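# Carry tube rack through self-closing doors onto desk

## Task

Move the tube rack from the counter, through the self-closing doors, onto the desk. Success requires that the rack stands upright on the desk, every tube is seated all the way down in a hole, and both doors are closed at the end. The rack or any tube touching the floor is a failure. Either one robot or both may do the work. Finish by releasing the rack and backing away. A robot that falls over or is left tilted is a failure.

## Robot and tools

ROBOTS. r1 and r2 are identical Hello Robot Stretch 3 units. Each has a base with two drive wheels and a passive omni wheel at the rear, a lift on a vertical mast, and a telescoping arm that sticks out of the robot's RIGHT side. The arm cannot reach forward, so the gripper moves forward only when the base drives. The base is 0.33 m long and 0.34 m wide. Turning in place pivots about the point between the drive wheels, 0.05 m behind the front edge. Stowed (arm in, wrist folded), the wrist overhangs the right side by up to 0.06 m and a turn sweeps a 0.28 m radius. A level, unfolded gripper reaches past that circle.

FRAMES. Base frame: origin on the floor between the drive wheels, x forward, y left, z up. hand_pose is reported in it, placed where the closed fingertips meet. With all wrist joints at 0, the hand frame's x points up, y back along the arm toward the mast, and z to the robot's rear. The odometry frame is the base frame at the start of the scene. Each robot reports in its own frames. To judge where one robot is relative to the other, use only images, lidar_m, wrist_depth_mm and head_depth_mm.

execute_actions. Arguments: "actions", a list holding one action or nothing; and "cameras", a list of camera names (r1_head_camera, r1_nav_camera, r1_wrist_camera, r2_head_camera, r2_nav_camera, r2_wrist_camera, or "all"). Null, omitted or ["all"] returns every camera; [] returns none. The action is one object with a separate entry per robot, "r1" and/or "r2". Each entry may contain:
- "base": exactly one command. translate_m is a relative straight drive in metres, -1 to 1, positive forward, measured from the base position in the latest state report. rotate_rad is a relative turn in place in radians, -3.2 to 3.2, positive counter-clockwise (left). The base cannot move sideways.
- "joints": absolute targets by name, each a single number. lift_m is arm height, 0 to 1.1 m. arm_m is extension, 0 to 0.52 m. wrist_yaw_rad runs -1.345 to 4.42: 0 points along the arm, positive swings toward the front, and 3.0 is folded over the base. wrist_pitch_rad runs -1.57 to 0.451: 0 is level and negative tips the fingers down. wrist_roll_rad runs -2.911 to 2.911; at 0 the fingers are side by side. gripper_m runs -0.089 to 0.179, larger meaning wider. The real fingertip gap is about 0.007 smaller when nearly closed and 0.025 smaller when fully open, and it is zero below 0.007. head_pan_rad runs -3.953 to 1.73: 0 is forward, positive is left, and -1.57 looks along the arm. head_tilt_rad runs -1.53 to 0.419, negative looking down.
- "contact_limits": {"arm_m": effort percent, 1 to 100}. The arm motion halts (contact_stop) when its effort reaches that level. Smaller is gentler, but a value too small stops it immediately.
All motions in an action start together. No action runs longer than 15 s. An unknown key or an out-of-range value rejects the entire call and nothing moves. Anything you leave out may still be driving toward its previous target. When a result reports a stop, any later motion, wait or finished_scene calls in that same reply are skipped.

wait: {"seconds": 0 to 10}. Commands nothing new and returns the same state and images as an empty action.
zoom_image: {"camera": name, "region": [x0, y0, x1, y1]} in pixels of that camera's latest full image, origin at the top-left, at most 504x504. Head images are 896x504, nav images 672x504 (fisheye), wrist images 644x364.
finished_scene: {"scene": current scene number}. It is irreversible. The goal must already be met and must stay met.

RESULTS. The "pictures" line lists the cameras in the order of the images. base_status and joint_status are "done", "off_target" (stopped short and may still push), "contact_stop", "time_out" or "torque_fault". After the last three, the old target is dropped. For the base, "done" only means the wheels turned the commanded amount, slip included. on_its_own covers what was not commanded; its "held at" is a held target, not a position. motor_effort is a percentage of maximum, positive toward higher joint values, with the peak in brackets. Readings are noisy and biased. An effort outside its rest range suggests pushing or carrying a load. Positive wheel effort pushes forward. lidar_m gives 12 distances in metres in 30-degree sectors: the 1st is ahead, then counter-clockwise (4th left, 7th behind, 10th right). "-" means nothing is seen. The scan plane is 0.17 m above the floor, so it sees table legs but not tops, and it misses glass. The robot's own body can hide sectors 5, 6, 9 and 10. wrist_depth_mm (45 to 1000) and head_depth_mm (280 to 4000, head picture sideways) are 7x7 grids of median depth starting at the top left. base_odometry comes from wheel counting only. turned_by_wheels and turned_by_imu report the turn since the last result. base_tilt is in degrees, with a fixed bias of up to about 4.

GRIPPER. To grip, command gripper_m below the object's width. To release, command at least 0.02 above the value where contact happened. Neither the reading nor "done" proves that something is held. Squeezing too hard triggers a stall guard that lowers force. To re-squeeze, send a different value.

SPEED. The base is fast (0.30 m/s, 1.9 rad/s) only when stowed: lift_m under 0.30, arm_m under 0.03 and wrist_yaw_rad over 2.54. Otherwise it is limited to 0.10 m/s and 0.63 rad/s.

SELF-COLLISION. Fold or unfold the wrist only with lift_m between 0.32 and 0.95, wrist_pitch_rad at -0.4 and wrist_roll_rad near 0. Once folded, the lift may go down to 0.25. If wrist_yaw_rad is below -0.4, keep wrist_pitch_rad at -0.5 or lower.

AVOID. Robot-to-robot pressing is a failure, and the state never reports it. Once bases touch, even millimetres more is too much. Equal drive commands differ by up to 2.5 cm per metre, which strains a shared load and can tip a robot. Arm, lift and base stops make that joint slack, and a slack lift may sink under load. The base, wrist and head never auto-stop. Hard pushing can cut a wrist servo for 10 s. Pushing on rigid things with the gripper above about 0.45 m, repeating a push after a contact_stop, driving while hooked on something fixed, or snagging furniture (especially while reversing) can tip the robot. If base_tilt shows a lean, undo the last move in small steps, free the gripper, and lower lift_m to about 0.2. Drops, slips, door slams and hard hits are penalised. Loose objects may occasionally be nudged by outside forces.

Each tool is called after "Emit:" as name(argument=value, ...), one argument or row to a line, values as JSON.

## Session

Emit:
execute_actions(
  actions=[],
)

Scene clock: 0.00 s.
r1.base_odometry: x=+0.000 y=+0.000 heading=+0.000 (m, m, rad; r1's odometry frame)
r1.turned_by_wheels: +0.000 (rad since the last result)
r1.turned_by_imu: +0.000 (rad since the last result)
r1.base_tilt: forward=-1.6 right=+1.2 (deg)
r1.lidar_m: 1.40 1.40 1.37 1.36 1.47 1.29 1.27 1.37 1.81 1.79 1.94 2.92
r1.head_depth_mm: 1769 2799 3248 3325 2723 2702 2359 / 2001 2748 3301 3345 2724 2743 2364 / 1986 2986 3379 3401 2819 2765 2400 / 1981 2949 3421 3428 2859 2835 2370 / 1975 2933 3523 3528 3530 3489 2260 / 1952 2944 3478 1362 3417 3324 1491 / 1970 2712 2912 2888 2848 2841 2426
r1.base_status: not commanded
r1.joint_positions: lift_m=+0.366 arm_m=+0.003 wrist_yaw_rad=+2.904 wrist_pitch_rad=-0.390 wrist_roll_rad=+0.004 gripper_m=+0.037 head_pan_rad=-0.017 head_tilt_rad=+0.005
r1.joint_status: not commanded
r1.motor_effort: left_wheel=+0 right_wheel=+0 lift_m=+25 arm_m=-1 wrist_yaw_rad=-1 wrist_pitch_rad=+7 wrist_roll_rad=+0 gripper_m=+0 head_pan_rad=+0 head_tilt_rad=+2 (%)
r1.hand_pose: x=+0.0325 y=+0.0736 z=+0.3851 quat_wxyz=(+0.219, +0.706, +0.053, +0.671) (m; r1's base frame)
r1.wrist_depth_mm: - - - - - - - / - - - - - - - / - - - - - - - / - - - - - - - / 844 - 843 821 841 823 815 / 696 - 690 680 692 665 652 / 596 - 566 581 557 577 563
r2.base_odometry: x=+0.000 y=+0.000 heading=+0.000 (m, m, rad; r2's odometry frame)
r2.turned_by_wheels: +0.000 (rad since the last result)
r2.turned_by_imu: +0.000 (rad since the last result)
r2.base_tilt: forward=-1.1 right=+0.4 (deg)
r2.lidar_m: 2.65 2.30 2.31 1.77 1.56 1.56 0.94 0.82 0.82 0.96 1.70 1.39
r2.head_depth_mm: 1746 2540 2762 2755 2738 2731 2030 / 1742 2595 3042 3039 3066 2938 2228 / 1755 2594 3353 3282 3300 3196 2220 / 1770 2631 3080 3040 3089 3056 2225 / 1778 2635 2786 2766 2778 2788 2196 / 1775 2469 2550 2564 2552 2548 2189 / 1779 2322 2348 2350 2342 2363 2187
r2.base_status: not commanded
r2.joint_positions: lift_m=+0.322 arm_m=-0.001 wrist_yaw_rad=+2.964 wrist_pitch_rad=-0.443 wrist_roll_rad=+0.004 gripper_m=+0.037 head_pan_rad=+0.017 head_tilt_rad=+0.009
r2.joint_status: not commanded
r2.motor_effort: left_wheel=+0 right_wheel=+0 lift_m=+20 arm_m=+0 wrist_yaw_rad=+0 wrist_pitch_rad=+6 wrist_roll_rad=+0 gripper_m=-1 head_pan_rad=+0 head_tilt_rad=+1 (%)
r2.hand_pose: x=+0.0177 y=+0.0738 z=+0.3287 quat_wxyz=(+0.216, +0.702, +0.093, +0.672) (m; r2's base frame)
r2.wrist_depth_mm: - - - - - - - / - - - - - - - / - - - - - - - / 812 786 803 818 837 818 827 / 656 664 687 653 671 679 667 / 554 551 - 560 578 559 568 / 471 507 - - 473 484 486
pictures: r1_head_camera (sideways: a quarter turn clockwise sets it upright), r1_nav_camera (sideways: a quarter turn counterclockwise sets it upright), r1_wrist_camera, r2_head_camera (sideways: a quarter turn clockwise sets it upright), r2_nav_camera (sideways: a quarter turn counterclockwise sets it upright), r2_wrist_camera
Images, in order (width x height): r1_head_camera 896x504, r1_nav_camera 672x504, r1_wrist_camera 644x364, r2_head_camera 896x504, r2_nav_camera 672x504, r2_wrist_camera 644x364.

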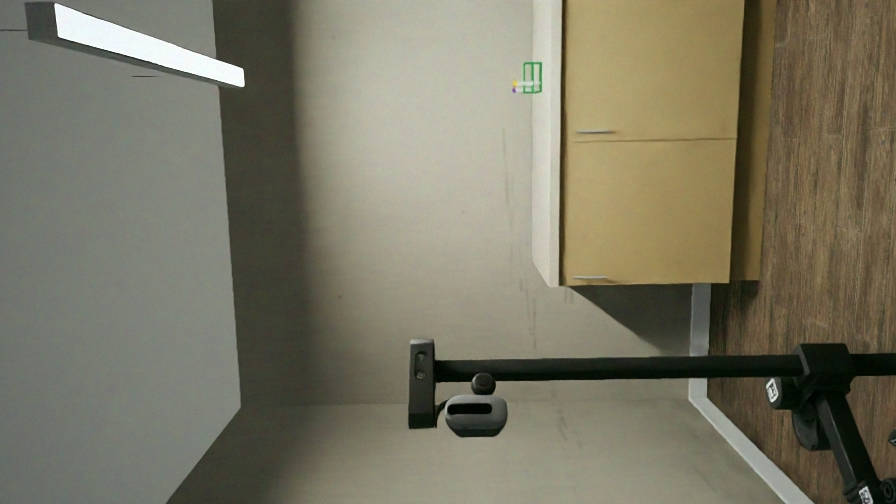

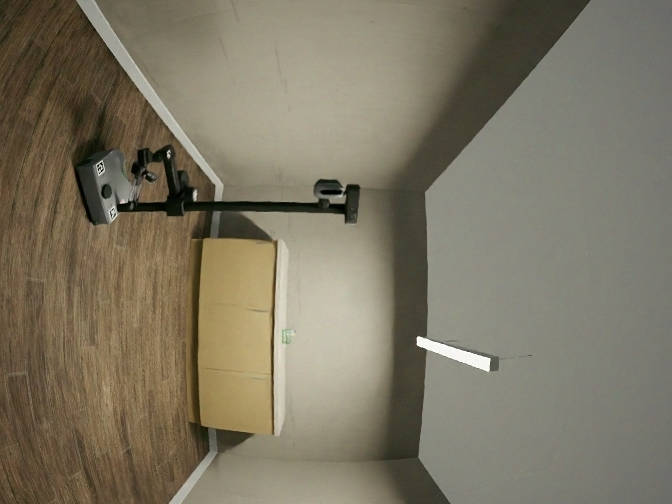

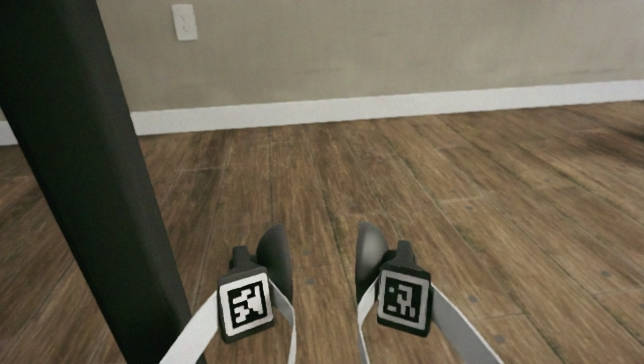

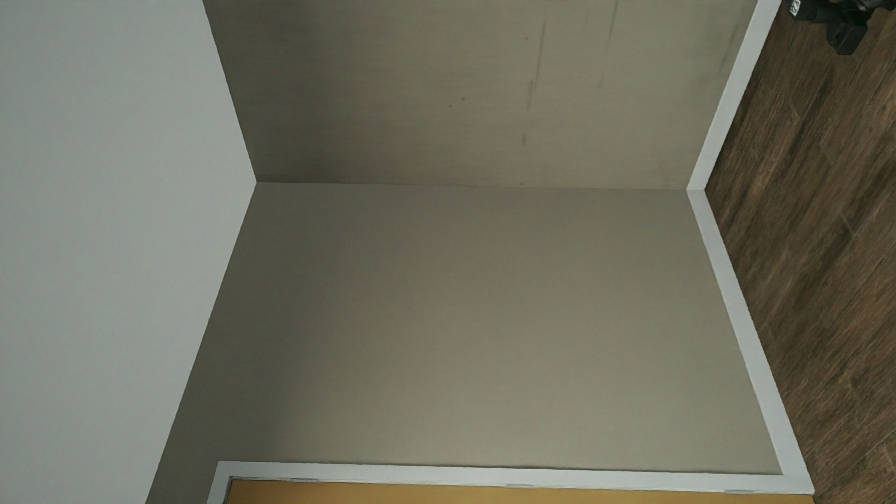

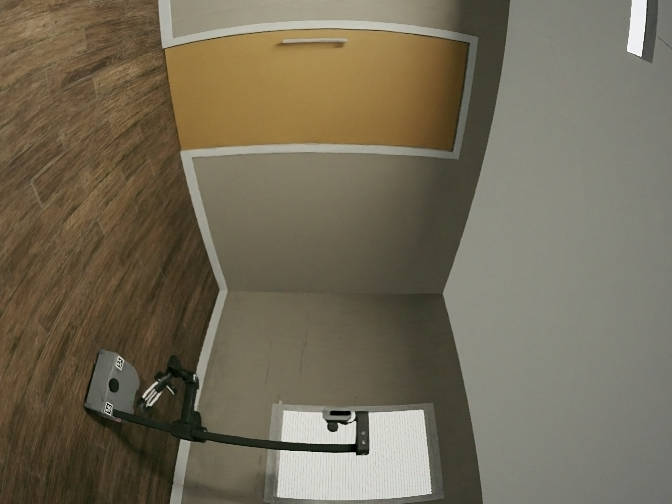

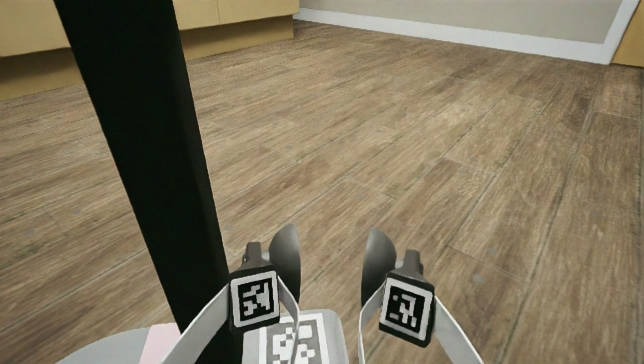

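Emit:
execute_actions(
  actions=[
    {"r1":{"base":{"rotate_rad":-0.95},"joints":{"lift_m":0.27,"head_pan_rad":-0.4,"head_tilt_rad":-0.3}},"r2":{"base":{"rotate_rad":1.69},"joints":{"lift_m":0.27,"head_tilt_rad":-0.3}}},
  ],
  cameras=["r1_head_camera","r2_head_camera"],
)

Emit:
execute_actions(
  actions=[
    {"r1":{"base":{"translate_m":1.0}},"r2":{"base":{"translate_m":1.0}}},
  ],
  cameras=["r1_head_camera","r2_head_camera"],
)

Scene clock: 2.77 s.
r1.base_odometry: x=+0.000 y=+0.000 heading=-0.950 (m, m, rad; r1's odometry frame)
r1.turned_by_wheels: -0.950 (rad since the last result)
r1.turned_by_imu: -0.935 (rad since the last result)
r1.base_tilt: forward=-1.6 right=+1.2 (deg)
r1.lidar_m: 2.03 2.90 1.40 1.62 1.36 1.36 1.51 1.27 1.27 1.44 1.79 1.79
r1.head_depth_mm: 1494 1571 1645 1708 1819 1897 1564 / 1541 1628 1711 1796 1918 1947 1573 / 1611 1698 1767 1875 1997 1995 1569 / 1686 1772 1859 1970 2085 1990 1586 / 1740 1829 1939 2069 2197 2009 1590 / 1806 1920 2004 2173 2319 2034 1577 / 1893 1996 2142 2280 2410 2032 1603
r1.base_status: done
r1.joint_positions: lift_m=+0.270 arm_m=+0.003 wrist_yaw_rad=+2.904 wrist_pitch_rad=-0.391 wrist_roll_rad=+0.004 gripper_m=+0.037 head_pan_rad=-0.393 head_tilt_rad=-0.296
r1.joint_status: all done
r1.motor_effort: left_wheel=+1(6) right_wheel=-1(9) lift_m=+21(19) arm_m=-1(1) wrist_yaw_rad=+0(0) wrist_pitch_rad=+8(8) wrist_roll_rad=+0(0) gripper_m=+0(0) head_pan_rad=-6(40) head_tilt_rad=-1(21) (%)
r1.hand_pose: x=+0.0324 y=+0.0735 z=+0.2890 quat_wxyz=(+0.219, +0.706, +0.054, +0.671) (m; r1's base frame)
r1.wrist_depth_mm: - - - - - - - / - - - - - - - / - - - - - - - / 831 890 854 851 831 819 814 / 687 - 678 665 683 649 650 / 559 - 561 546 561 540 532 / 474 - - 472 445 461 454
r2.base_odometry: x=+0.000 y=+0.000 heading=+1.690 (m, m, rad; r2's odometry frame)
r2.turned_by_wheels: +1.690 (rad since the last result)
r2.turned_by_imu: +1.702 (rad since the last result)
r2.base_tilt: forward=-1.1 right=+0.4 (deg)
r2.lidar_m: 1.67 1.55 1.34 0.89 0.82 0.83 1.04 2.20 1.31 2.50 2.30 2.34
r2.head_depth_mm: 2457 2574 2624 2724 2680 1939 1496 / 2641 2746 2921 2963 2528 1922 1491 / 2454 2632 2750 2103 2270 1942 1495 / 2296 2401 2520 1947 2072 1914 1492 / 2142 2250 2324 1804 1883 1917 1489 / 1973 2121 2196 1679 1748 1844 1493 / 1898 1965 2058 1570 1630 1723 1482
r2.base_status: done
r2.joint_positions: lift_m=+0.270 arm_m=-0.001 wrist_yaw_rad=+2.964 wrist_pitch_rad=-0.444 wrist_roll_rad=+0.004 gripper_m=+0.037 head_pan_rad=+0.017 head_tilt_rad=-0.297
r2.joint_status: all done
r2.motor_effort: left_wheel=-2(7) right_wheel=+2(13) lift_m=+13(13) arm_m=-1(1) wrist_yaw_rad=+0(0) wrist_pitch_rad=+7(7) wrist_roll_rad=+1(1) gripper_m=+0(0) head_pan_rad=-1(0) head_tilt_rad=-2(19) (%)
r2.hand_pose: x=+0.0177 y=+0.0736 z=+0.2772 quat_wxyz=(+0.217, +0.702, +0.094, +0.672) (m; r2's base frame)
r2.wrist_depth_mm: 625 - 910 - - - - / 665 - 946 - - - - / 703 - 943 939 947 954 963 / 701 701 724 722 722 728 737 / 580 581 594 585 587 597 598 / 489 501 - 510 510 496 503 / - - - - 420 426 433
pictures: r1_head_camera (sideways: a quarter turn clockwise sets it upright), r2_head_camera (sideways: a quarter turn clockwise sets it upright)
Images, in order (width x height): r1_head_camera 896x504, r2_head_camera 896x504.

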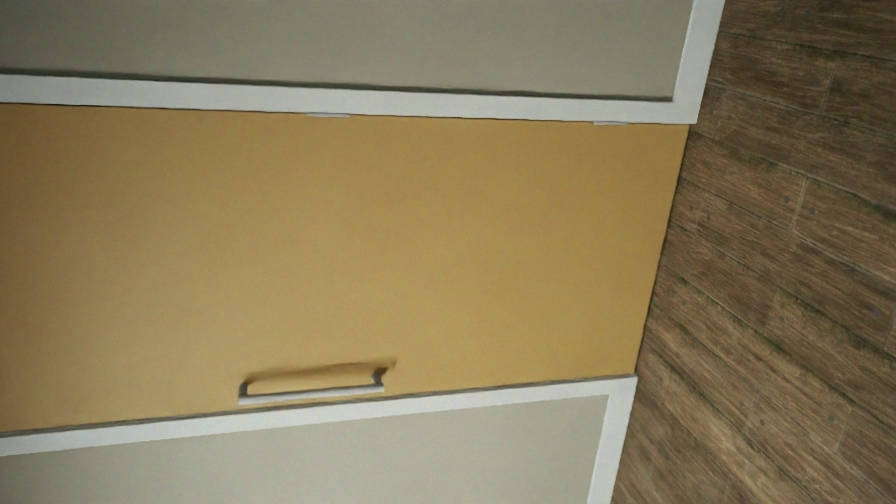

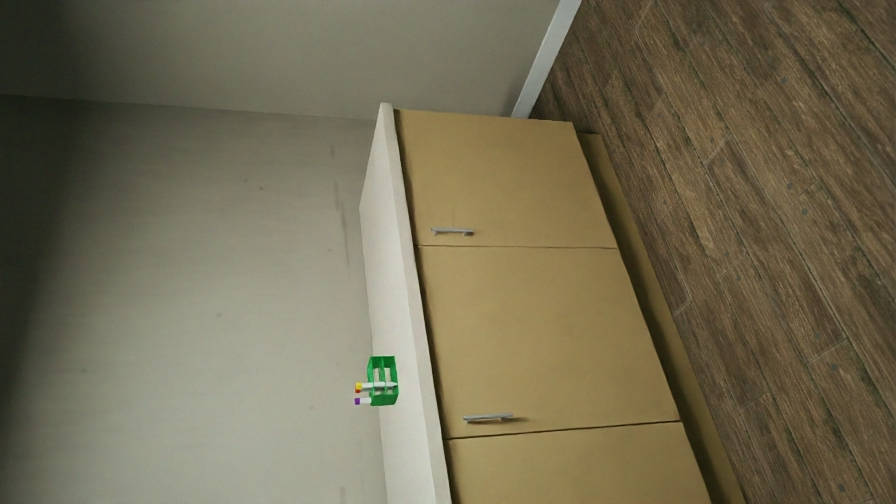

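Scene clock: 7.80 s.
r1.base_odometry: x=+0.582 y=-0.813 heading=-0.950 (m, m, rad; r1's odometry frame)
r1.turned_by_wheels: +0.000 (rad since the last result)
r1.turned_by_imu: +0.006 (rad since the last result)
r1.base_tilt: forward=-1.5 right=+1.1 (deg)
r1.lidar_m: 1.19 2.02 1.57 1.67 2.09 2.09 2.31 1.96 1.95 1.25 1.06 1.06
r1.head_depth_mm: 873 911 959 1005 1065 1124 1197 / 902 947 991 1050 1111 1178 1245 / 937 988 1037 1091 1159 1234 1323 / 979 1023 1086 1138 1217 1304 1389 / 1015 1069 1117 1198 1282 1375 1456 / 1058 1117 1186 1267 1346 1449 1530 / 1099 1178 1237 1336 1439 1554 1594
r1.base_status: done
r1.joint_positions: lift_m=+0.270 arm_m=+0.003 wrist_yaw_rad=+2.904 wrist_pitch_rad=-0.391 wrist_roll_rad=+0.004 gripper_m=+0.037 head_pan_rad=-0.393 head_tilt_rad=-0.297
r1.joint_status: not commanded
r1.motor_effort: left_wheel=+0(6) right_wheel=-1(7) lift_m=+21(21) arm_m=-1(1) wrist_yaw_rad=+0(0) wrist_pitch_rad=+8(8) wrist_roll_rad=+0(0) gripper_m=+0(0) head_pan_rad=-5(4) head_tilt_rad=-1(1) (%)
r1.hand_pose: x=+0.0324 y=+0.0735 z=+0.2890 quat_wxyz=(+0.219, +0.706, +0.054, +0.671) (m; r1's base frame)
r1.wrist_depth_mm: - - - - - - - / - - - - - - - / - - - - - - - / 829 896 874 839 843 820 812 / 684 - 678 664 684 653 656 / 558 - 564 545 559 540 532 / 472 - - 477 442 459 454
r2.base_odometry: x=-0.119 y=+0.993 heading=+1.690 (m, m, rad; r2's odometry frame)
r2.turned_by_wheels: +0.000 (rad since the last result)
r2.turned_by_imu: +0.005 (rad since the last result)
r2.base_tilt: forward=-1.1 right=+0.4 (deg)
r2.lidar_m: 0.81 0.75 0.76 0.96 1.42 1.44 1.81 3.36 1.47 1.85 1.71 1.20
r2.head_depth_mm: 1767 1846 1947 1949 1291 1713 1506 / 1653 1754 1878 1401 1159 1259 1393 / 1524 1631 1721 1390 1038 1125 1230 / 1427 1493 1592 1389 960 1013 1103 / 1323 1391 1459 1384 896 936 1004 / 1246 1306 1370 1383 847 865 917 / 1171 1227 1282 1298 816 801 851
r2.base_status: done
r2.joint_positions: lift_m=+0.270 arm_m=-0.001 wrist_yaw_rad=+2.964 wrist_pitch_rad=-0.444 wrist_roll_rad=+0.004 gripper_m=+0.037 head_pan_rad=+0.017 head_tilt_rad=-0.297
r2.joint_status: not commanded
r2.motor_effort: left_wheel=-2(6) right_wheel=+2(12) lift_m=+13(14) arm_m=-1(0) wrist_yaw_rad=+0(0) wrist_pitch_rad=+8(7) wrist_roll_rad=+1(0) gripper_m=+0(0) head_pan_rad=+0(1) head_tilt_rad=-1(1) (%)
r2.hand_pose: x=+0.0177 y=+0.0736 z=+0.2771 quat_wxyz=(+0.217, +0.702, +0.094, +0.672) (m; r2's base frame)
r2.wrist_depth_mm: - - - - 813 686 581 / - - - - 908 723 612 / 915 - 937 955 916 813 664 / 708 694 715 720 724 736 706 / 578 577 600 596 587 588 601 / 490 513 - 518 516 504 497 / - - - - 418 432 435
pictures: r1_head_camera (sideways: a quarter turn clockwise sets it upright), r2_head_camera (sideways: a quarter turn clockwise sets it upright)
Images, in order (width x height): r1_head_camera 896x504, r2_head_camera 896x504.

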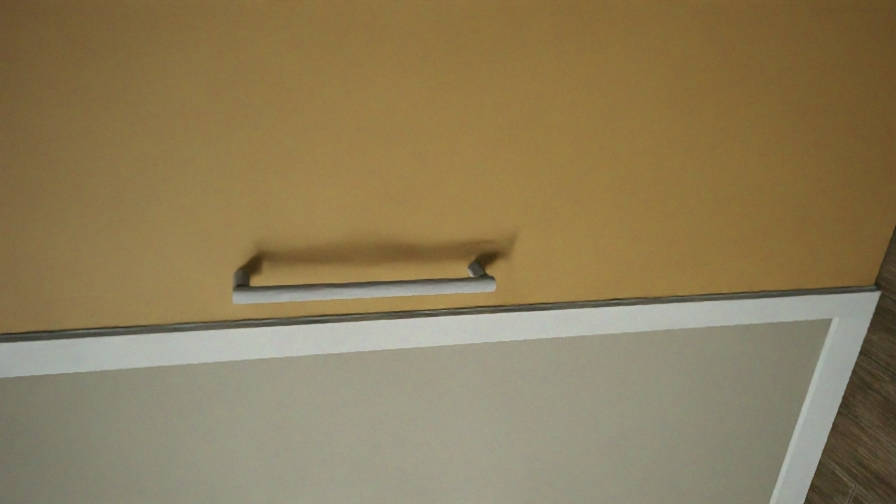

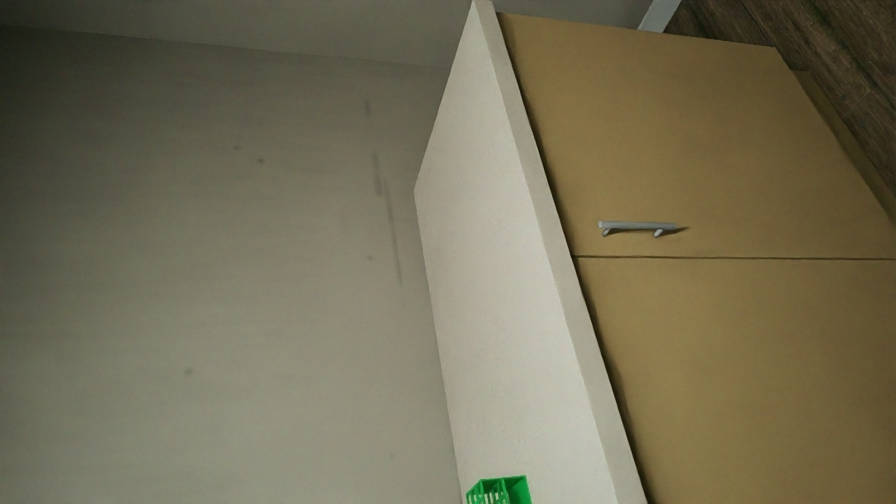

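Emit:
execute_actions(
  actions=[
    {"r1":{"base":{"translate_m":0.2}},"r2":{"base":{"translate_m":0.3}}},
  ],
  cameras=[],
)

Emit:
execute_actions(
  actions=[
    {"r1":{"base":{"rotate_rad":0.81},"joints":{"head_pan_rad":-1.57}},"r2":{"base":{"rotate_rad":2.21},"joints":{"head_pan_rad":-1.57,"head_tilt_rad":-0.5}}},
  ],
  cameras=[],
)

Emit:
execute_actions(
  actions=[
    {"r1":{"base":{"translate_m":0.35},"joints":{"lift_m":0.87}},"r2":{"joints":{"lift_m":0.93}}},
  ],
  cameras=[],
)

Emit:
execute_actions(
  actions=[
    {"r1":{"joints":{"wrist_yaw_rad":0,"wrist_pitch_rad":-0.4}},"r2":{"joints":{"wrist_yaw_rad":0,"wrist_pitch_rad":-0.4}}},
  ],
  cameras=[],
)

Emit:
execute_actions(
  actions=[
    {"r1":{"joints":{"wrist_pitch_rad":0,"gripper_m":0.12,"arm_m":0.25}},"r2":{"joints":{"wrist_pitch_rad":0,"gripper_m":0.179}}},
  ],
  cameras=["r1_head_camera","r2_head_camera","r1_wrist_camera","r2_wrist_camera"],
)

Scene clock: 10.77 s.
r1.base_odometry: x=+0.698 y=-0.976 heading=-0.950 (m, m, rad; r1's odometry frame)
r1.turned_by_wheels: +0.000 (rad since the last result)
r1.turned_by_imu: +0.002 (rad since the last result)
r1.base_tilt: forward=-1.6 right=+1.2 (deg)
r1.lidar_m: 1.02 1.74 1.66 2.36 2.25 2.24 2.47 2.09 1.95 1.08 0.92 0.92
r1.head_depth_mm: 749 783 819 861 908 961 1022 / 772 809 852 901 949 1007 1072 / 806 844 887 944 992 1050 1137 / 838 876 909 976 1049 1115 1185 / 861 907 964 1023 1091 1168 1267 / 904 955 1013 1077 1163 1243 1353 / 946 1007 1066 1143 1223 1333 1430
r1.base_status: done
r1.joint_positions: lift_m=+0.270 arm_m=+0.003 wrist_yaw_rad=+2.904 wrist_pitch_rad=-0.391 wrist_roll_rad=+0.004 gripper_m=+0.037 head_pan_rad=-0.393 head_tilt_rad=-0.297
r1.joint_status: not commanded
r1.motor_effort: left_wheel=+0(7) right_wheel=+0(8) lift_m=+20(20) arm_m=-1(1) wrist_yaw_rad=+0(0) wrist_pitch_rad=+8(8) wrist_roll_rad=+0(0) gripper_m=+0(0) head_pan_rad=-5(5) head_tilt_rad=-1(1) (%)
r1.hand_pose: x=+0.0324 y=+0.0735 z=+0.2890 quat_wxyz=(+0.219, +0.706, +0.054, +0.671) (m; r1's base frame)
r1.wrist_depth_mm: - - - - - - - / - - - - - - - / - - - - - - - / 842 889 842 843 834 834 807 / 683 - 673 676 682 643 643 / 559 - 561 548 563 535 538 / 474 - - 483 447 459 456
r2.base_odometry: x=-0.154 y=+1.291 heading=+1.690 (m, m, rad; r2's odometry frame)
r2.turned_by_wheels: +0.000 (rad since the last result)
r2.turned_by_imu: +0.001 (rad since the last result)
r2.base_tilt: forward=-1.2 right=+0.4 (deg)
r2.lidar_m: 0.54 0.50 0.51 0.65 1.60 1.62 2.06 3.61 1.55 1.65 1.53 0.80
r2.head_depth_mm: 1463 1570 1674 1761 882 931 1039 / 1341 1444 1533 1592 829 822 905 / 1238 1317 1405 1408 827 737 803 / 1157 1225 1297 1325 822 668 717 / 1081 1137 1189 1241 823 613 658 / 1017 1064 1117 1162 816 584 604 / 954 999 1048 1096 814 582 554
r2.base_status: done
r2.joint_positions: lift_m=+0.270 arm_m=-0.001 wrist_yaw_rad=+2.964 wrist_pitch_rad=-0.444 wrist_roll_rad=+0.004 gripper_m=+0.037 head_pan_rad=+0.017 head_tilt_rad=-0.297
r2.joint_status: not commanded
r2.motor_effort: left_wheel=-2(6) right_wheel=+3(12) lift_m=+13(14) arm_m=-1(1) wrist_yaw_rad=+0(1) wrist_pitch_rad=+7(7) wrist_roll_rad=+1(1) gripper_m=+0(0) head_pan_rad=+0(0) head_tilt_rad=-3(1) (%)
r2.hand_pose: x=+0.0177 y=+0.0736 z=+0.2771 quat_wxyz=(+0.217, +0.702, +0.094, +0.672) (m; r2's base frame)
r2.wrist_depth_mm: - - - 714 561 465 398 / - - - 799 604 492 415 / 910 - 916 882 702 517 435 / 700 703 707 724 699 612 488 / 573 576 597 588 592 593 533 / 493 504 - 513 514 496 505 / - - - - 417 426 432
pictures: none
No camera images: the call's "cameras" was empty. Leave "cameras" out to get every camera's image.

Scene clock: 13.37 s.
r1.base_odometry: x=+0.698 y=-0.976 heading=-0.140 (m, m, rad; r1's odometry frame)
r1.turned_by_wheels: +0.810 (rad since the last result)
r1.turned_by_imu: +0.798 (rad since the last result)
r1.base_tilt: forward=-1.6 right=+1.2 (deg)
r1.lidar_m: 2.07 1.51 2.33 2.24 2.32 2.17 2.09 1.31 0.95 0.91 0.95 1.28
r1.head_depth_mm: 763 805 844 891 946 1004 1068 / 769 805 845 901 954 1011 1079 / 769 810 852 900 948 1015 1084 / 775 811 857 908 960 1021 1090 / 777 814 856 909 961 1027 1095 / 780 820 866 910 971 1032 1106 / 783 825 870 911 971 1036 1110
r1.base_status: done
r1.joint_positions: lift_m=+0.270 arm_m=+0.003 wrist_yaw_rad=+2.904 wrist_pitch_rad=-0.391 wrist_roll_rad=+0.004 gripper_m=+0.037 head_pan_rad=-1.563 head_tilt_rad=-0.297
r1.joint_status: all done
r1.motor_effort: left_wheel=-1(5) right_wheel=+2(11) lift_m=+20(20) arm_m=-1(1) wrist_yaw_rad=+0(0) wrist_pitch_rad=+8(8) wrist_roll_rad=+0(0) gripper_m=+1(0) head_pan_rad=-6(64) head_tilt_rad=-1(1) (%)
r1.hand_pose: x=+0.0324 y=+0.0735 z=+0.2890 quat_wxyz=(+0.219, +0.706, +0.054, +0.671) (m; r1's base frame)
r1.wrist_depth_mm: - - - - - - - / - - - - - - - / - - - - - - - / 828 894 854 841 822 816 822 / 678 - 672 661 676 648 648 / 557 - 566 544 557 539 528 / 475 - - 478 448 456 457
r2.base_odometry: x=-0.154 y=+1.291 heading=-2.383 (m, m, rad; r2's odometry frame)
r2.turned_by_wheels: +2.210 (rad since the last result)
r2.turned_by_imu: +2.228 (rad since the last result)
r2.base_tilt: forward=-1.2 right=+0.4 (deg)
r2.lidar_m: 1.60 1.66 2.28 3.61 1.67 1.59 1.53 0.71 0.52 0.51 0.52 0.73
r2.head_depth_mm: 912 993 1077 828 599 653 759 / 914 996 1078 827 598 660 763 / 921 1002 1087 785 598 664 769 / 919 1004 1080 785 619 668 777 / 922 1006 1089 827 622 672 784 / 929 1006 1092 827 623 679 788 / 928 1010 1094 828 622 678 794
r2.base_status: done
r2.joint_positions: lift_m=+0.270 arm_m=-0.001 wrist_yaw_rad=+2.964 wrist_pitch_rad=-0.444 wrist_roll_rad=+0.004 gripper_m=+0.037 head_pan_rad=-1.563 head_tilt_rad=-0.494
r2.joint_status: all done
r2.motor_effort: left_wheel=-2(8) right_wheel=+2(14) lift_m=+13(14) arm_m=-1(1) wrist_yaw_rad=+0(0) wrist_pitch_rad=+7(7) wrist_roll_rad=+1(0) gripper_m=+0(1) head_pan_rad=-4(45) head_tilt_rad=-2(15) (%)
r2.hand_pose: x=+0.0177 y=+0.0735 z=+0.2771 quat_wxyz=(+0.217, +0.702, +0.094, +0.672) (m; r2's base frame)
r2.wrist_depth_mm: - - - - - - - / - - - - - - - / 925 - 911 948 921 955 975 / 702 700 720 728 720 731 741 / 578 576 596 585 599 594 597 / 487 505 - 510 519 502 496 / - - - - 417 430 434
pictures: none
No camera images: the call's "cameras" was empty. Leave "cameras" out to get every camera's image.

Scene clock: 20.20 s.
r1.base_odometry: x=+1.045 y=-1.025 heading=-0.140 (m, m, rad; r1's odometry frame)
r1.turned_by_wheels: +0.000 (rad since the last result)
r1.turned_by_imu: +0.003 (rad since the last result)
r1.base_tilt: forward=-1.6 right=+1.2 (deg)
r1.lidar_m: 1.71 1.19 2.33 2.24 2.33 2.54 2.44 1.30 0.95 0.90 0.94 1.28
r1.head_depth_mm: 759 799 842 888 943 1001 1070 / 764 804 846 894 945 1013 1074 / 767 808 847 898 953 1015 1084 / 772 810 843 899 955 1012 1084 / 767 803 848 900 958 1013 1091 / 776 818 855 907 967 1031 1106 / 779 817 865 915 972 1034 1107
r1.base_status: done
r1.joint_positions: lift_m=+0.870 arm_m=+0.003 wrist_yaw_rad=+2.904 wrist_pitch_rad=-0.391 wrist_roll_rad=+0.004 gripper_m=+0.037 head_pan_rad=-1.563 head_tilt_rad=-0.297
r1.joint_status: all done
r1.motor_effort: left_wheel=-2(6) right_wheel=+2(11) lift_m=+30(32) arm_m=-1(1) wrist_yaw_rad=+0(0) wrist_pitch_rad=+8(8) wrist_roll_rad=+0(0) gripper_m=+1(0) head_pan_rad=-5(5) head_tilt_rad=-1(1) (%)
r1.hand_pose: x=+0.0324 y=+0.0734 z=+0.8884 quat_wxyz=(+0.219, +0.706, +0.054, +0.671) (m; r1's base frame)
r1.wrist_depth_mm: - - - - - - - / - - - - - - - / - - - - - - - / - - - - - - - / - - - - - - - / - - - - - - - / - - - - - - -
r2.base_odometry: x=-0.154 y=+1.291 heading=-2.383 (m, m, rad; r2's odometry frame)
r2.turned_by_wheels: +0.000 (rad since the last result)
r2.turned_by_imu: -0.001 (rad since the last result)
r2.base_tilt: forward=-1.1 right=+0.4 (deg)
r2.lidar_m: 1.60 1.66 2.28 3.60 2.17 1.59 1.53 0.70 0.52 0.51 0.53 0.73
r2.head_depth_mm: 913 990 1075 829 598 628 - / 917 993 1076 829 599 649 - / 918 1002 1082 787 599 664 - / 922 1002 1084 783 618 665 - / 922 1005 1093 829 620 667 - / 927 1006 1090 827 622 677 775 / 922 1016 1095 827 621 676 795
r2.base_status: not commanded
r2.joint_positions: lift_m=+0.930 arm_m=-0.001 wrist_yaw_rad=+2.964 wrist_pitch_rad=-0.444 wrist_roll_rad=+0.004 gripper_m=+0.037 head_pan_rad=-1.563 head_tilt_rad=-0.494
r2.joint_status: all done
r2.motor_effort: left_wheel=-2(2) right_wheel=+2(2) lift_m=+24(24) arm_m=-1(1) wrist_yaw_rad=+0(0) wrist_pitch_rad=+7(7) wrist_roll_rad=+0(1) gripper_m=+1(0) head_pan_rad=-3(4) head_tilt_rad=-4(2) (%)
r2.hand_pose: x=+0.0177 y=+0.0735 z=+0.9365 quat_wxyz=(+0.217, +0.702, +0.094, +0.672) (m; r2's base frame)
r2.wrist_depth_mm: - - - - - - - / - - - - - - - / - - - - - - - / - - - - - - - / - - - - - - - / - - - - - - - / - - - - - - -
pictures: none
No camera images: the call's "cameras" was empty. Leave "cameras" out to get every camera's image.

Scene clock: 22.67 s.
r1.base_odometry: x=+1.045 y=-1.025 heading=-0.140 (m, m, rad; r1's odometry frame)
r1.turned_by_wheels: +0.000 (rad since the last result)
r1.turned_by_imu: +0.001 (rad since the last result)
r1.base_tilt: forward=-1.6 right=+1.1 (deg)
r1.lidar_m: 1.71 1.19 2.34 2.24 2.32 2.54 2.44 1.30 0.95 0.90 0.94 1.28
r1.head_depth_mm: 762 798 843 890 942 1005 1071 / 763 802 846 893 948 1002 1072 / 768 804 853 898 956 1008 1082 / 770 807 848 893 958 1013 1082 / 767 804 849 895 955 1009 1088 / 772 810 861 907 967 1031 1100 / 776 814 863 910 969 1034 1101
r1.base_status: not commanded
r1.joint_positions: lift_m=+0.870 arm_m=+0.003 wrist_yaw_rad=+0.002 wrist_pitch_rad=-0.414 wrist_roll_rad=+0.004 gripper_m=+0.037 head_pan_rad=-1.563 head_tilt_rad=-0.297
r1.joint_status: all done
r1.motor_effort: left_wheel=-1(1) right_wheel=+2(2) lift_m=+30(31) arm_m=-1(1) wrist_yaw_rad=-2(2) wrist_pitch_rad=+6(8) wrist_roll_rad=+0(0) gripper_m=+1(0) head_pan_rad=-5(5) head_tilt_rad=-1(1) (%)
r1.hand_pose: x=-0.0211 y=-0.3727 z=+0.8832 quat_wxyz=(+0.691, +0.146, -0.693, -0.145) (m; r1's base frame)
r1.wrist_depth_mm: 598 608 606 624 629 629 643 / 644 659 654 654 674 685 693 / 712 704 714 731 734 746 763 / 766 769 777 803 803 821 832 / 855 841 855 865 877 912 903 / 933 955 931 959 958 - 995 / - - - - - - -
r2.base_odometry: x=-0.154 y=+1.291 heading=-2.383 (m, m, rad; r2's odometry frame)
r2.turned_by_wheels: +0.000 (rad since the last result)
r2.turned_by_imu: +0.000 (rad since the last result)
r2.base_tilt: forward=-1.2 right=+0.4 (deg)
r2.lidar_m: 1.60 1.66 2.28 3.61 2.17 1.59 1.53 0.70 0.52 0.50 0.53 0.73
r2.head_depth_mm: 912 993 1072 829 599 630 - / 917 997 1077 829 599 646 - / 918 994 1078 785 597 - - / 920 1002 1085 782 619 676 777 / 923 1001 1087 829 622 673 782 / 926 1007 1086 829 622 676 788 / 929 1012 1094 828 621 677 797
r2.base_status: not commanded
r2.joint_positions: lift_m=+0.930 arm_m=-0.001 wrist_yaw_rad=+0.002 wrist_pitch_rad=-0.420 wrist_roll_rad=+0.004 gripper_m=+0.037 head_pan_rad=-1.563 head_tilt_rad=-0.494
r2.joint_status: all done
r2.motor_effort: left_wheel=-2(2) right_wheel=+3(3) lift_m=+24(23) arm_m=-1(1) wrist_yaw_rad=-2(3) wrist_pitch_rad=+9(9) wrist_roll_rad=+1(1) gripper_m=+0(0) head_pan_rad=-3(3) head_tilt_rad=-2(3) (%)
r2.hand_pose: x=-0.0210 y=-0.3682 z=+0.9419 quat_wxyz=(+0.691, +0.148, -0.692, -0.147) (m; r2's base frame)
r2.wrist_depth_mm: 825 832 817 779 784 776 772 / 531 540 543 501 563 575 576 / 364 371 369 374 377 384 383 / 305 300 297 291 285 290 288 / 366 354 344 337 329 323 291 / 410 396 385 381 362 364 352 / 471 458 455 434 436 406 398
pictures: none
No camera images: the call's "cameras" was empty. Leave "cameras" out to get every camera's image.

Scene clock: 25.70 s.
r1.base_odometry: x=+1.045 y=-1.025 heading=-0.140 (m, m, rad; r1's odometry frame)
r1.turned_by_wheels: +0.000 (rad since the last result)
r1.turned_by_imu: +0.001 (rad since the last result)
r1.base_tilt: forward=-1.6 right=+1.2 (deg)
r1.lidar_m: 1.71 1.19 2.33 2.24 2.32 2.53 2.44 1.30 0.95 0.90 0.94 1.28
r1.head_depth_mm: 760 800 841 890 936 - 1095 / 764 801 846 890 936 - 1096 / 769 806 845 898 936 - 1099 / 770 808 848 893 946 1018 1081 / 766 803 845 900 954 1011 1087 / 777 816 858 909 962 1030 1103 / 777 815 862 914 968 1033 1107
r1.base_status: not commanded
r1.joint_positions: lift_m=+0.870 arm_m=+0.250 wrist_yaw_rad=+0.001 wrist_pitch_rad=-0.021 wrist_roll_rad=+0.004 gripper_m=+0.120 head_pan_rad=-1.563 head_tilt_rad=-0.297
r1.joint_status: all done
r1.motor_effort: left_wheel=-1(1) right_wheel=+2(2) lift_m=+30(31) arm_m=+2(2) wrist_yaw_rad=+0(2) wrist_pitch_rad=+10(10) wrist_roll_rad=+0(0) gripper_m=+0(82) head_pan_rad=-5(5) head_tilt_rad=-1(1) (%)
r1.hand_pose: x=-0.0213 y=-0.6503 z=+0.9789 quat_wxyz=(+0.706, +0.008, -0.708, -0.008) (m; r1's base frame)
r1.wrist_depth_mm: 393 392 397 401 405 410 409 / 404 402 406 413 416 418 420 / 413 411 415 423 425 430 432 / 424 419 427 432 437 431 443 / 431 430 434 438 445 446 451 / 441 440 446 449 457 458 459 / 449 454 448 461 472 468 469
r2.base_odometry: x=-0.154 y=+1.291 heading=-2.383 (m, m, rad; r2's odometry frame)
r2.turned_by_wheels: +0.000 (rad since the last result)
r2.turned_by_imu: -0.001 (rad since the last result)
r2.base_tilt: forward=-1.2 right=+0.4 (deg)
r2.lidar_m: 1.60 1.66 2.28 3.60 2.18 1.59 1.53 0.71 0.52 0.51 0.53 0.73
r2.head_depth_mm: 912 991 1074 829 588 632 - / 915 1001 1075 825 622 646 - / 918 995 1081 788 635 - - / 920 996 1082 783 622 663 795 / 921 1001 1088 828 623 674 784 / 925 1009 1088 828 622 678 789 / 927 1010 1096 829 621 677 794
r2.base_status: not commanded
r2.joint_positions: lift_m=+0.930 arm_m=-0.001 wrist_yaw_rad=+0.002 wrist_pitch_rad=-0.023 wrist_roll_rad=+0.004 gripper_m=+0.179 head_pan_rad=-1.563 head_tilt_rad=-0.494
r2.joint_status: all done
r2.motor_effort: left_wheel=-2(2) right_wheel=+2(3) lift_m=+23(24) arm_m=-1(1) wrist_yaw_rad=-1(2) wrist_pitch_rad=+10(9) wrist_roll_rad=+1(1) gripper_m=-1(84) head_pan_rad=-5(4) head_tilt_rad=-2(2) (%)
r2.hand_pose: x=-0.0209 y=-0.3996 z=+1.0384 quat_wxyz=(+0.706, +0.009, -0.708, -0.008) (m; r2's base frame)
r2.wrist_depth_mm: 876 857 839 840 825 812 801 / 862 883 872 871 851 837 827 / 905 900 893 873 877 868 849 / 931 934 905 891 885 874 883 / 556 623 586 555 624 649 659 / 400 396 403 410 416 427 464 / - 295 308 310 315 317 -
pictures: r1_head_camera (sideways: a quarter turn clockwise sets it upright), r1_wrist_camera, r2_head_camera (sideways: a quarter turn clockwise sets it upright), r2_wrist_camera
Images, in order (width x height): r1_head_camera 896x504, r1_wrist_camera 644x364, r2_head_camera 896x504, r2_wrist_camera 644x364.

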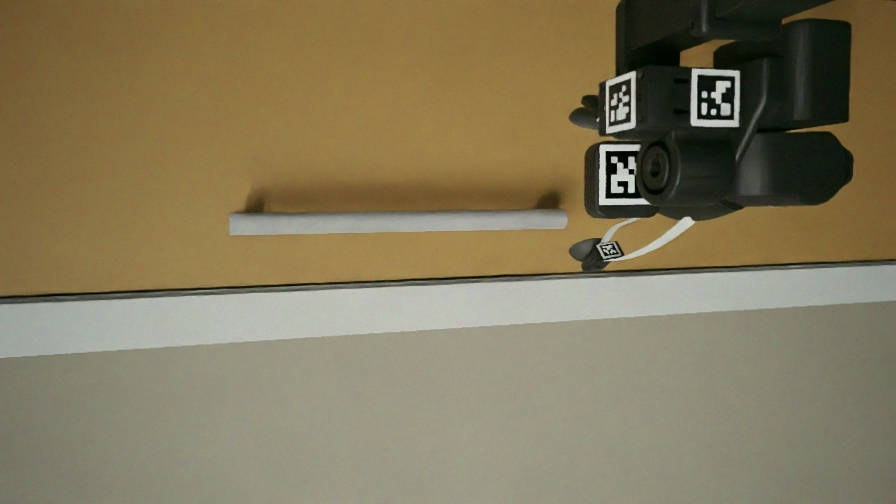

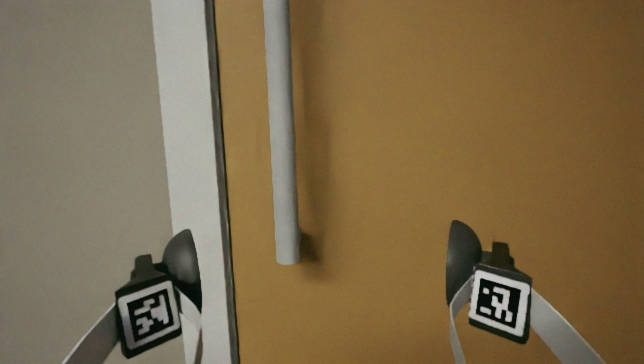

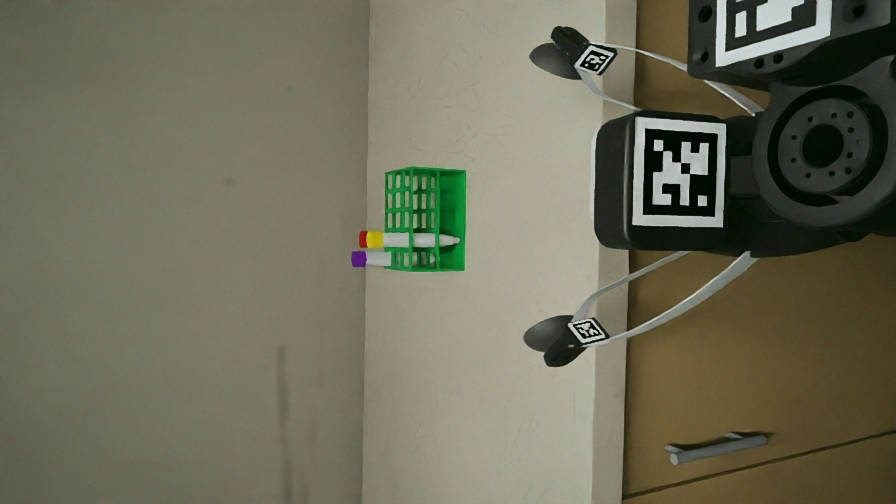

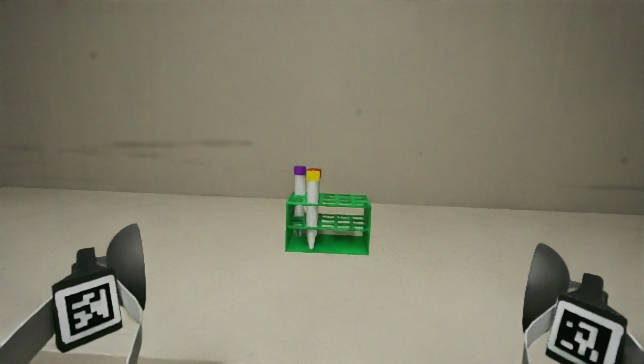

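Emit:
execute_actions(
  actions=[
    {"r1":{"base":{"translate_m":0.025},"joints":{"arm_m":0.4,"lift_m":0.89}},"r2":{"joints":{"lift_m":0.86,"arm_m":0.2}}},
  ],
  cameras=["r2_head_camera","r1_wrist_camera","r2_wrist_camera"],
)

Scene clock: 28.50 s.
r1.base_odometry: x=+1.069 y=-1.028 heading=-0.140 (m, m, rad; r1's odometry frame)
r1.turned_by_wheels: +0.000 (rad since the last result)
r1.turned_by_imu: +0.001 (rad since the last result)
r1.base_tilt: forward=-1.6 right=+1.2 (deg)
r1.lidar_m: 1.68 1.17 2.33 2.24 2.32 2.56 2.46 1.31 0.95 0.90 0.94 1.28
r1.head_depth_mm: 761 800 838 887 - 1004 1067 / 763 801 840 888 - 1010 1070 / 766 802 834 872 - 1014 1081 / 771 805 848 893 950 1020 1080 / 765 804 847 904 958 1023 1089 / 772 815 857 909 960 1023 1099 / 780 820 863 912 971 1031 1107
r1.base_status: done
r1.joint_positions: lift_m=+0.890 arm_m=+0.400 wrist_yaw_rad=+0.000 wrist_pitch_rad=-0.021 wrist_roll_rad=+0.004 gripper_m=+0.120 head_pan_rad=-1.563 head_tilt_rad=-0.297
r1.joint_status: all done
r1.motor_effort: left_wheel=-1(2) right_wheel=+2(8) lift_m=+31(29) arm_m=+2(2) wrist_yaw_rad=-1(0) wrist_pitch_rad=+10(10) wrist_roll_rad=+0(0) gripper_m=+1(0) head_pan_rad=-5(5) head_tilt_rad=-1(1) (%)
r1.hand_pose: x=-0.0213 y=-0.8003 z=+0.9990 quat_wxyz=(+0.706, +0.008, -0.708, -0.008) (m; r1's base frame)
r1.wrist_depth_mm: 252 240 256 256 259 262 263 / 256 245 261 261 264 266 267 / 262 251 266 265 269 273 274 / 269 257 272 206 276 280 281 / 273 262 278 278 281 285 287 / 281 280 286 284 288 292 298 / 286 277 294 291 297 299 301
r2.base_odometry: x=-0.154 y=+1.291 heading=-2.383 (m, m, rad; r2's odometry frame)
r2.turned_by_wheels: +0.000 (rad since the last result)
r2.turned_by_imu: +0.000 (rad since the last result)
r2.base_tilt: forward=-1.2 right=+0.4 (deg)
r2.lidar_m: 1.60 1.67 2.28 3.60 2.17 1.59 1.53 0.71 0.52 0.51 0.53 0.73
r2.head_depth_mm: 914 993 1077 827 - - 763 / 916 1000 1079 827 - 691 762 / 917 999 1075 787 - 692 767 / 919 1003 1083 782 620 669 775 / 919 1005 1088 827 623 673 781 / 927 1007 1097 826 622 677 789 / 927 1010 1092 831 624 678 792
r2.base_status: not commanded
r2.joint_positions: lift_m=+0.860 arm_m=+0.200 wrist_yaw_rad=+0.001 wrist_pitch_rad=-0.021 wrist_roll_rad=+0.004 gripper_m=+0.179 head_pan_rad=-1.563 head_tilt_rad=-0.494
r2.joint_status: all done
r2.motor_effort: left_wheel=-1(2) right_wheel=+2(3) lift_m=+13(17) arm_m=+3(2) wrist_yaw_rad=-1(1) wrist_pitch_rad=+9(10) wrist_roll_rad=+1(0) gripper_m=-1(0) head_pan_rad=-3(3) head_tilt_rad=-2(2) (%)
r2.hand_pose: x=-0.0212 y=-0.6004 z=+0.9695 quat_wxyz=(+0.706, +0.008, -0.708, -0.007) (m; r2's base frame)
r2.wrist_depth_mm: 662 655 652 649 637 638 635 / 676 674 672 663 652 638 642 / 696 681 690 674 666 650 652 / 633 657 694 350 677 668 661 / 359 398 348 322 370 415 423 / 264 253 259 263 267 273 298 / - 188 195 198 201 205 -
pictures: r1_wrist_camera, r2_head_camera (sideways: a quarter turn clockwise sets it upright), r2_wrist_camera
Images, in order (width x height): r1_wrist_camera 644x364, r2_head_camera 896x504, r2_wrist_camera 644x364.

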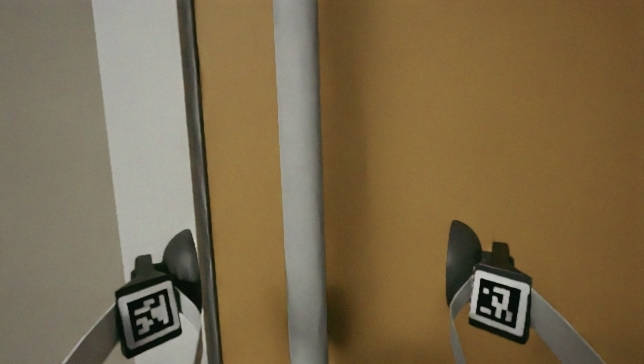

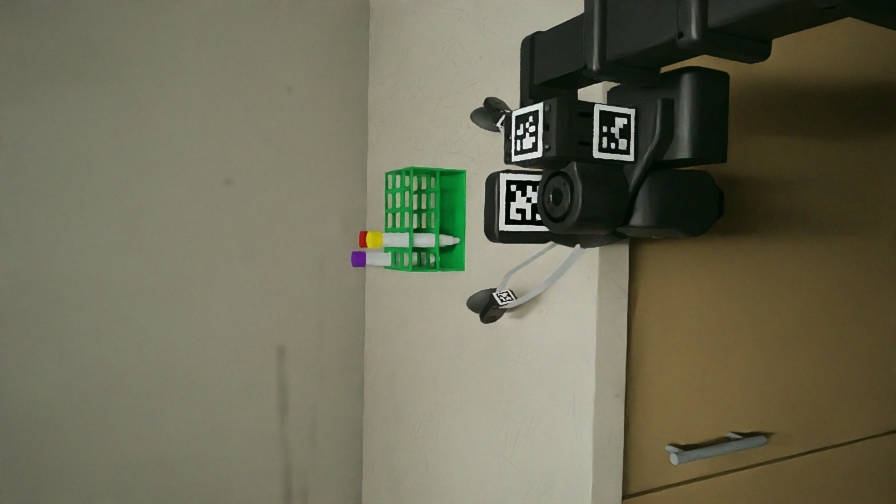

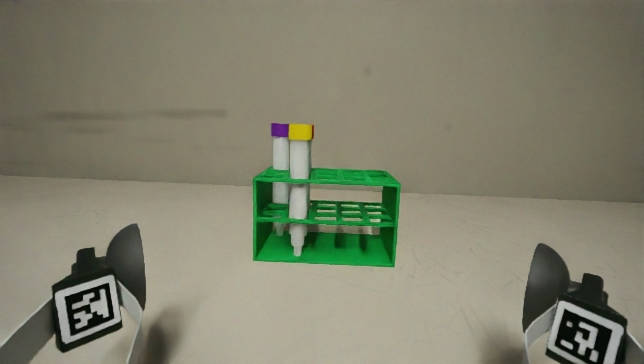

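Emit:
execute_actions(
  actions=[
    {"r1":{"base":{"translate_m":0.008},"joints":{"arm_m":0.46,"gripper_m":0.08}},"r2":{"base":{"translate_m":0.007},"joints":{"lift_m":0.838,"arm_m":0.33}}},
  ],
  cameras=["r1_wrist_camera","r2_wrist_camera"],
)

Emit:
execute_actions(
  actions=[
    {"r1":{"joints":{"gripper_m":-0.02}},"r2":{"joints":{"arm_m":0.385}}},
  ],
  cameras=["r2_head_camera","r1_wrist_camera","r2_wrist_camera"],
)

Scene clock: 30.83 s.
r1.base_odometry: x=+1.077 y=-1.029 heading=-0.140 (m, m, rad; r1's odometry frame)
r1.turned_by_wheels: +0.000 (rad since the last result)
r1.turned_by_imu: +0.001 (rad since the last result)
r1.base_tilt: forward=-1.6 right=+1.2 (deg)
r1.lidar_m: 1.68 1.17 2.33 2.24 2.32 2.57 2.47 1.30 0.95 0.90 0.94 1.28
r1.head_depth_mm: 763 801 844 884 - 1016 1070 / 762 804 841 887 961 1006 1076 / 766 805 838 882 - 1010 1075 / 770 808 842 893 954 1008 1074 / 765 806 849 910 957 1021 1089 / 776 813 860 906 964 1026 1105 / 779 817 861 910 965 1029 1098
r1.base_status: done
r1.joint_positions: lift_m=+0.890 arm_m=+0.460 wrist_yaw_rad=+0.000 wrist_pitch_rad=-0.021 wrist_roll_rad=+0.004 gripper_m=+0.080 head_pan_rad=-1.563 head_tilt_rad=-0.297
r1.joint_status: all done
r1.motor_effort: left_wheel=-1(3) right_wheel=+2(9) lift_m=+30(30) arm_m=+2(4) wrist_yaw_rad=-1(0) wrist_pitch_rad=+10(10) wrist_roll_rad=+0(0) gripper_m=+0(79) head_pan_rad=-5(5) head_tilt_rad=-1(1) (%)
r1.hand_pose: x=-0.0213 y=-0.8603 z=+0.9990 quat_wxyz=(+0.706, +0.008, -0.708, -0.008) (m; r1's base frame)
r1.wrist_depth_mm: 182 183 198 131 200 202 204 / 187 187 202 134 204 207 208 / 192 191 206 137 208 211 213 / 204 196 211 139 214 216 217 / 210 200 216 143 218 221 222 / 217 205 220 146 224 226 227 / 221 209 226 151 230 231 233
r2.base_odometry: x=-0.160 y=+1.286 heading=-2.383 (m, m, rad; r2's odometry frame)
r2.turned_by_wheels: +0.000 (rad since the last result)
r2.turned_by_imu: -0.023 (rad since the last result)
r2.base_tilt: forward=-1.1 right=+0.4 (deg)
r2.lidar_m: 1.60 1.65 2.22 3.60 2.22 1.60 1.54 0.72 0.53 0.50 0.52 0.71
r2.head_depth_mm: 916 1000 1080 821 619 - 808 / 919 996 1092 923 579 666 774 / 917 1001 1084 925 598 667 777 / 917 1005 1082 782 618 668 781 / 916 1003 1085 823 619 670 781 / 919 1005 1091 822 617 672 781 / 922 1003 1084 821 618 662 789
r2.base_status: done
r2.joint_positions: lift_m=+0.842 arm_m=+0.330 wrist_yaw_rad=+0.000 wrist_pitch_rad=+0.009 wrist_roll_rad=+0.003 gripper_m=+0.179 head_pan_rad=-1.565 head_tilt_rad=-0.498
r2.joint_status: lift_m contact_stop (moved -0.019 of -0.022); the others done
r2.on_its_own: lift_m is slack since a contact_stop, until your next command for it
r2.motor_effort: left_wheel=+0(20) right_wheel=+0(41) lift_m=+18(22) arm_m=+5(25) wrist_yaw_rad=-1(5) wrist_pitch_rad=-3(56) wrist_roll_rad=+2(8) gripper_m=-1(0) head_pan_rad=-3(3) head_tilt_rad=-1(3) (%)
r2.hand_pose: x=-0.0214 y=-0.7310 z=+0.9586 quat_wxyz=(+0.706, -0.003, -0.708, +0.003) (m; r2's base frame)
r2.wrist_depth_mm: 535 528 529 530 518 516 518 / 543 537 536 531 532 532 531 / 550 551 190 537 539 538 531 / 564 563 169 556 550 555 556 / 349 325 192 243 246 412 424 / 247 178 177 212 223 258 285 / - 170 176 179 181 189 -
pictures: r1_wrist_camera, r2_wrist_camera
Images, in order (width x height): r1_wrist_camera 644x364, r2_wrist_camera 644x364.

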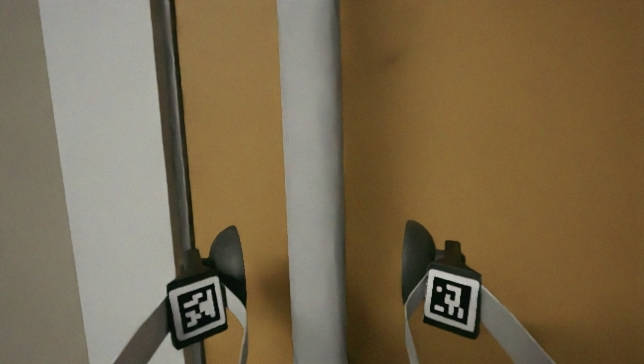

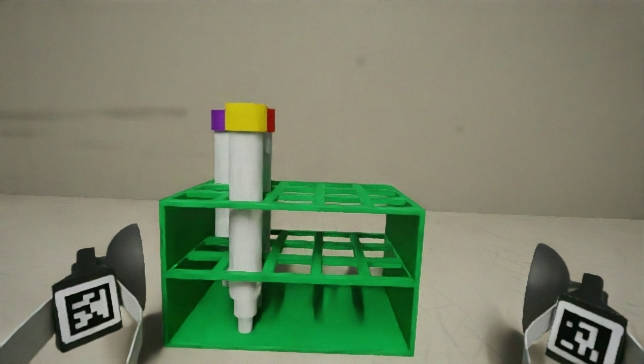

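not run: a stop came earlier in this reply.


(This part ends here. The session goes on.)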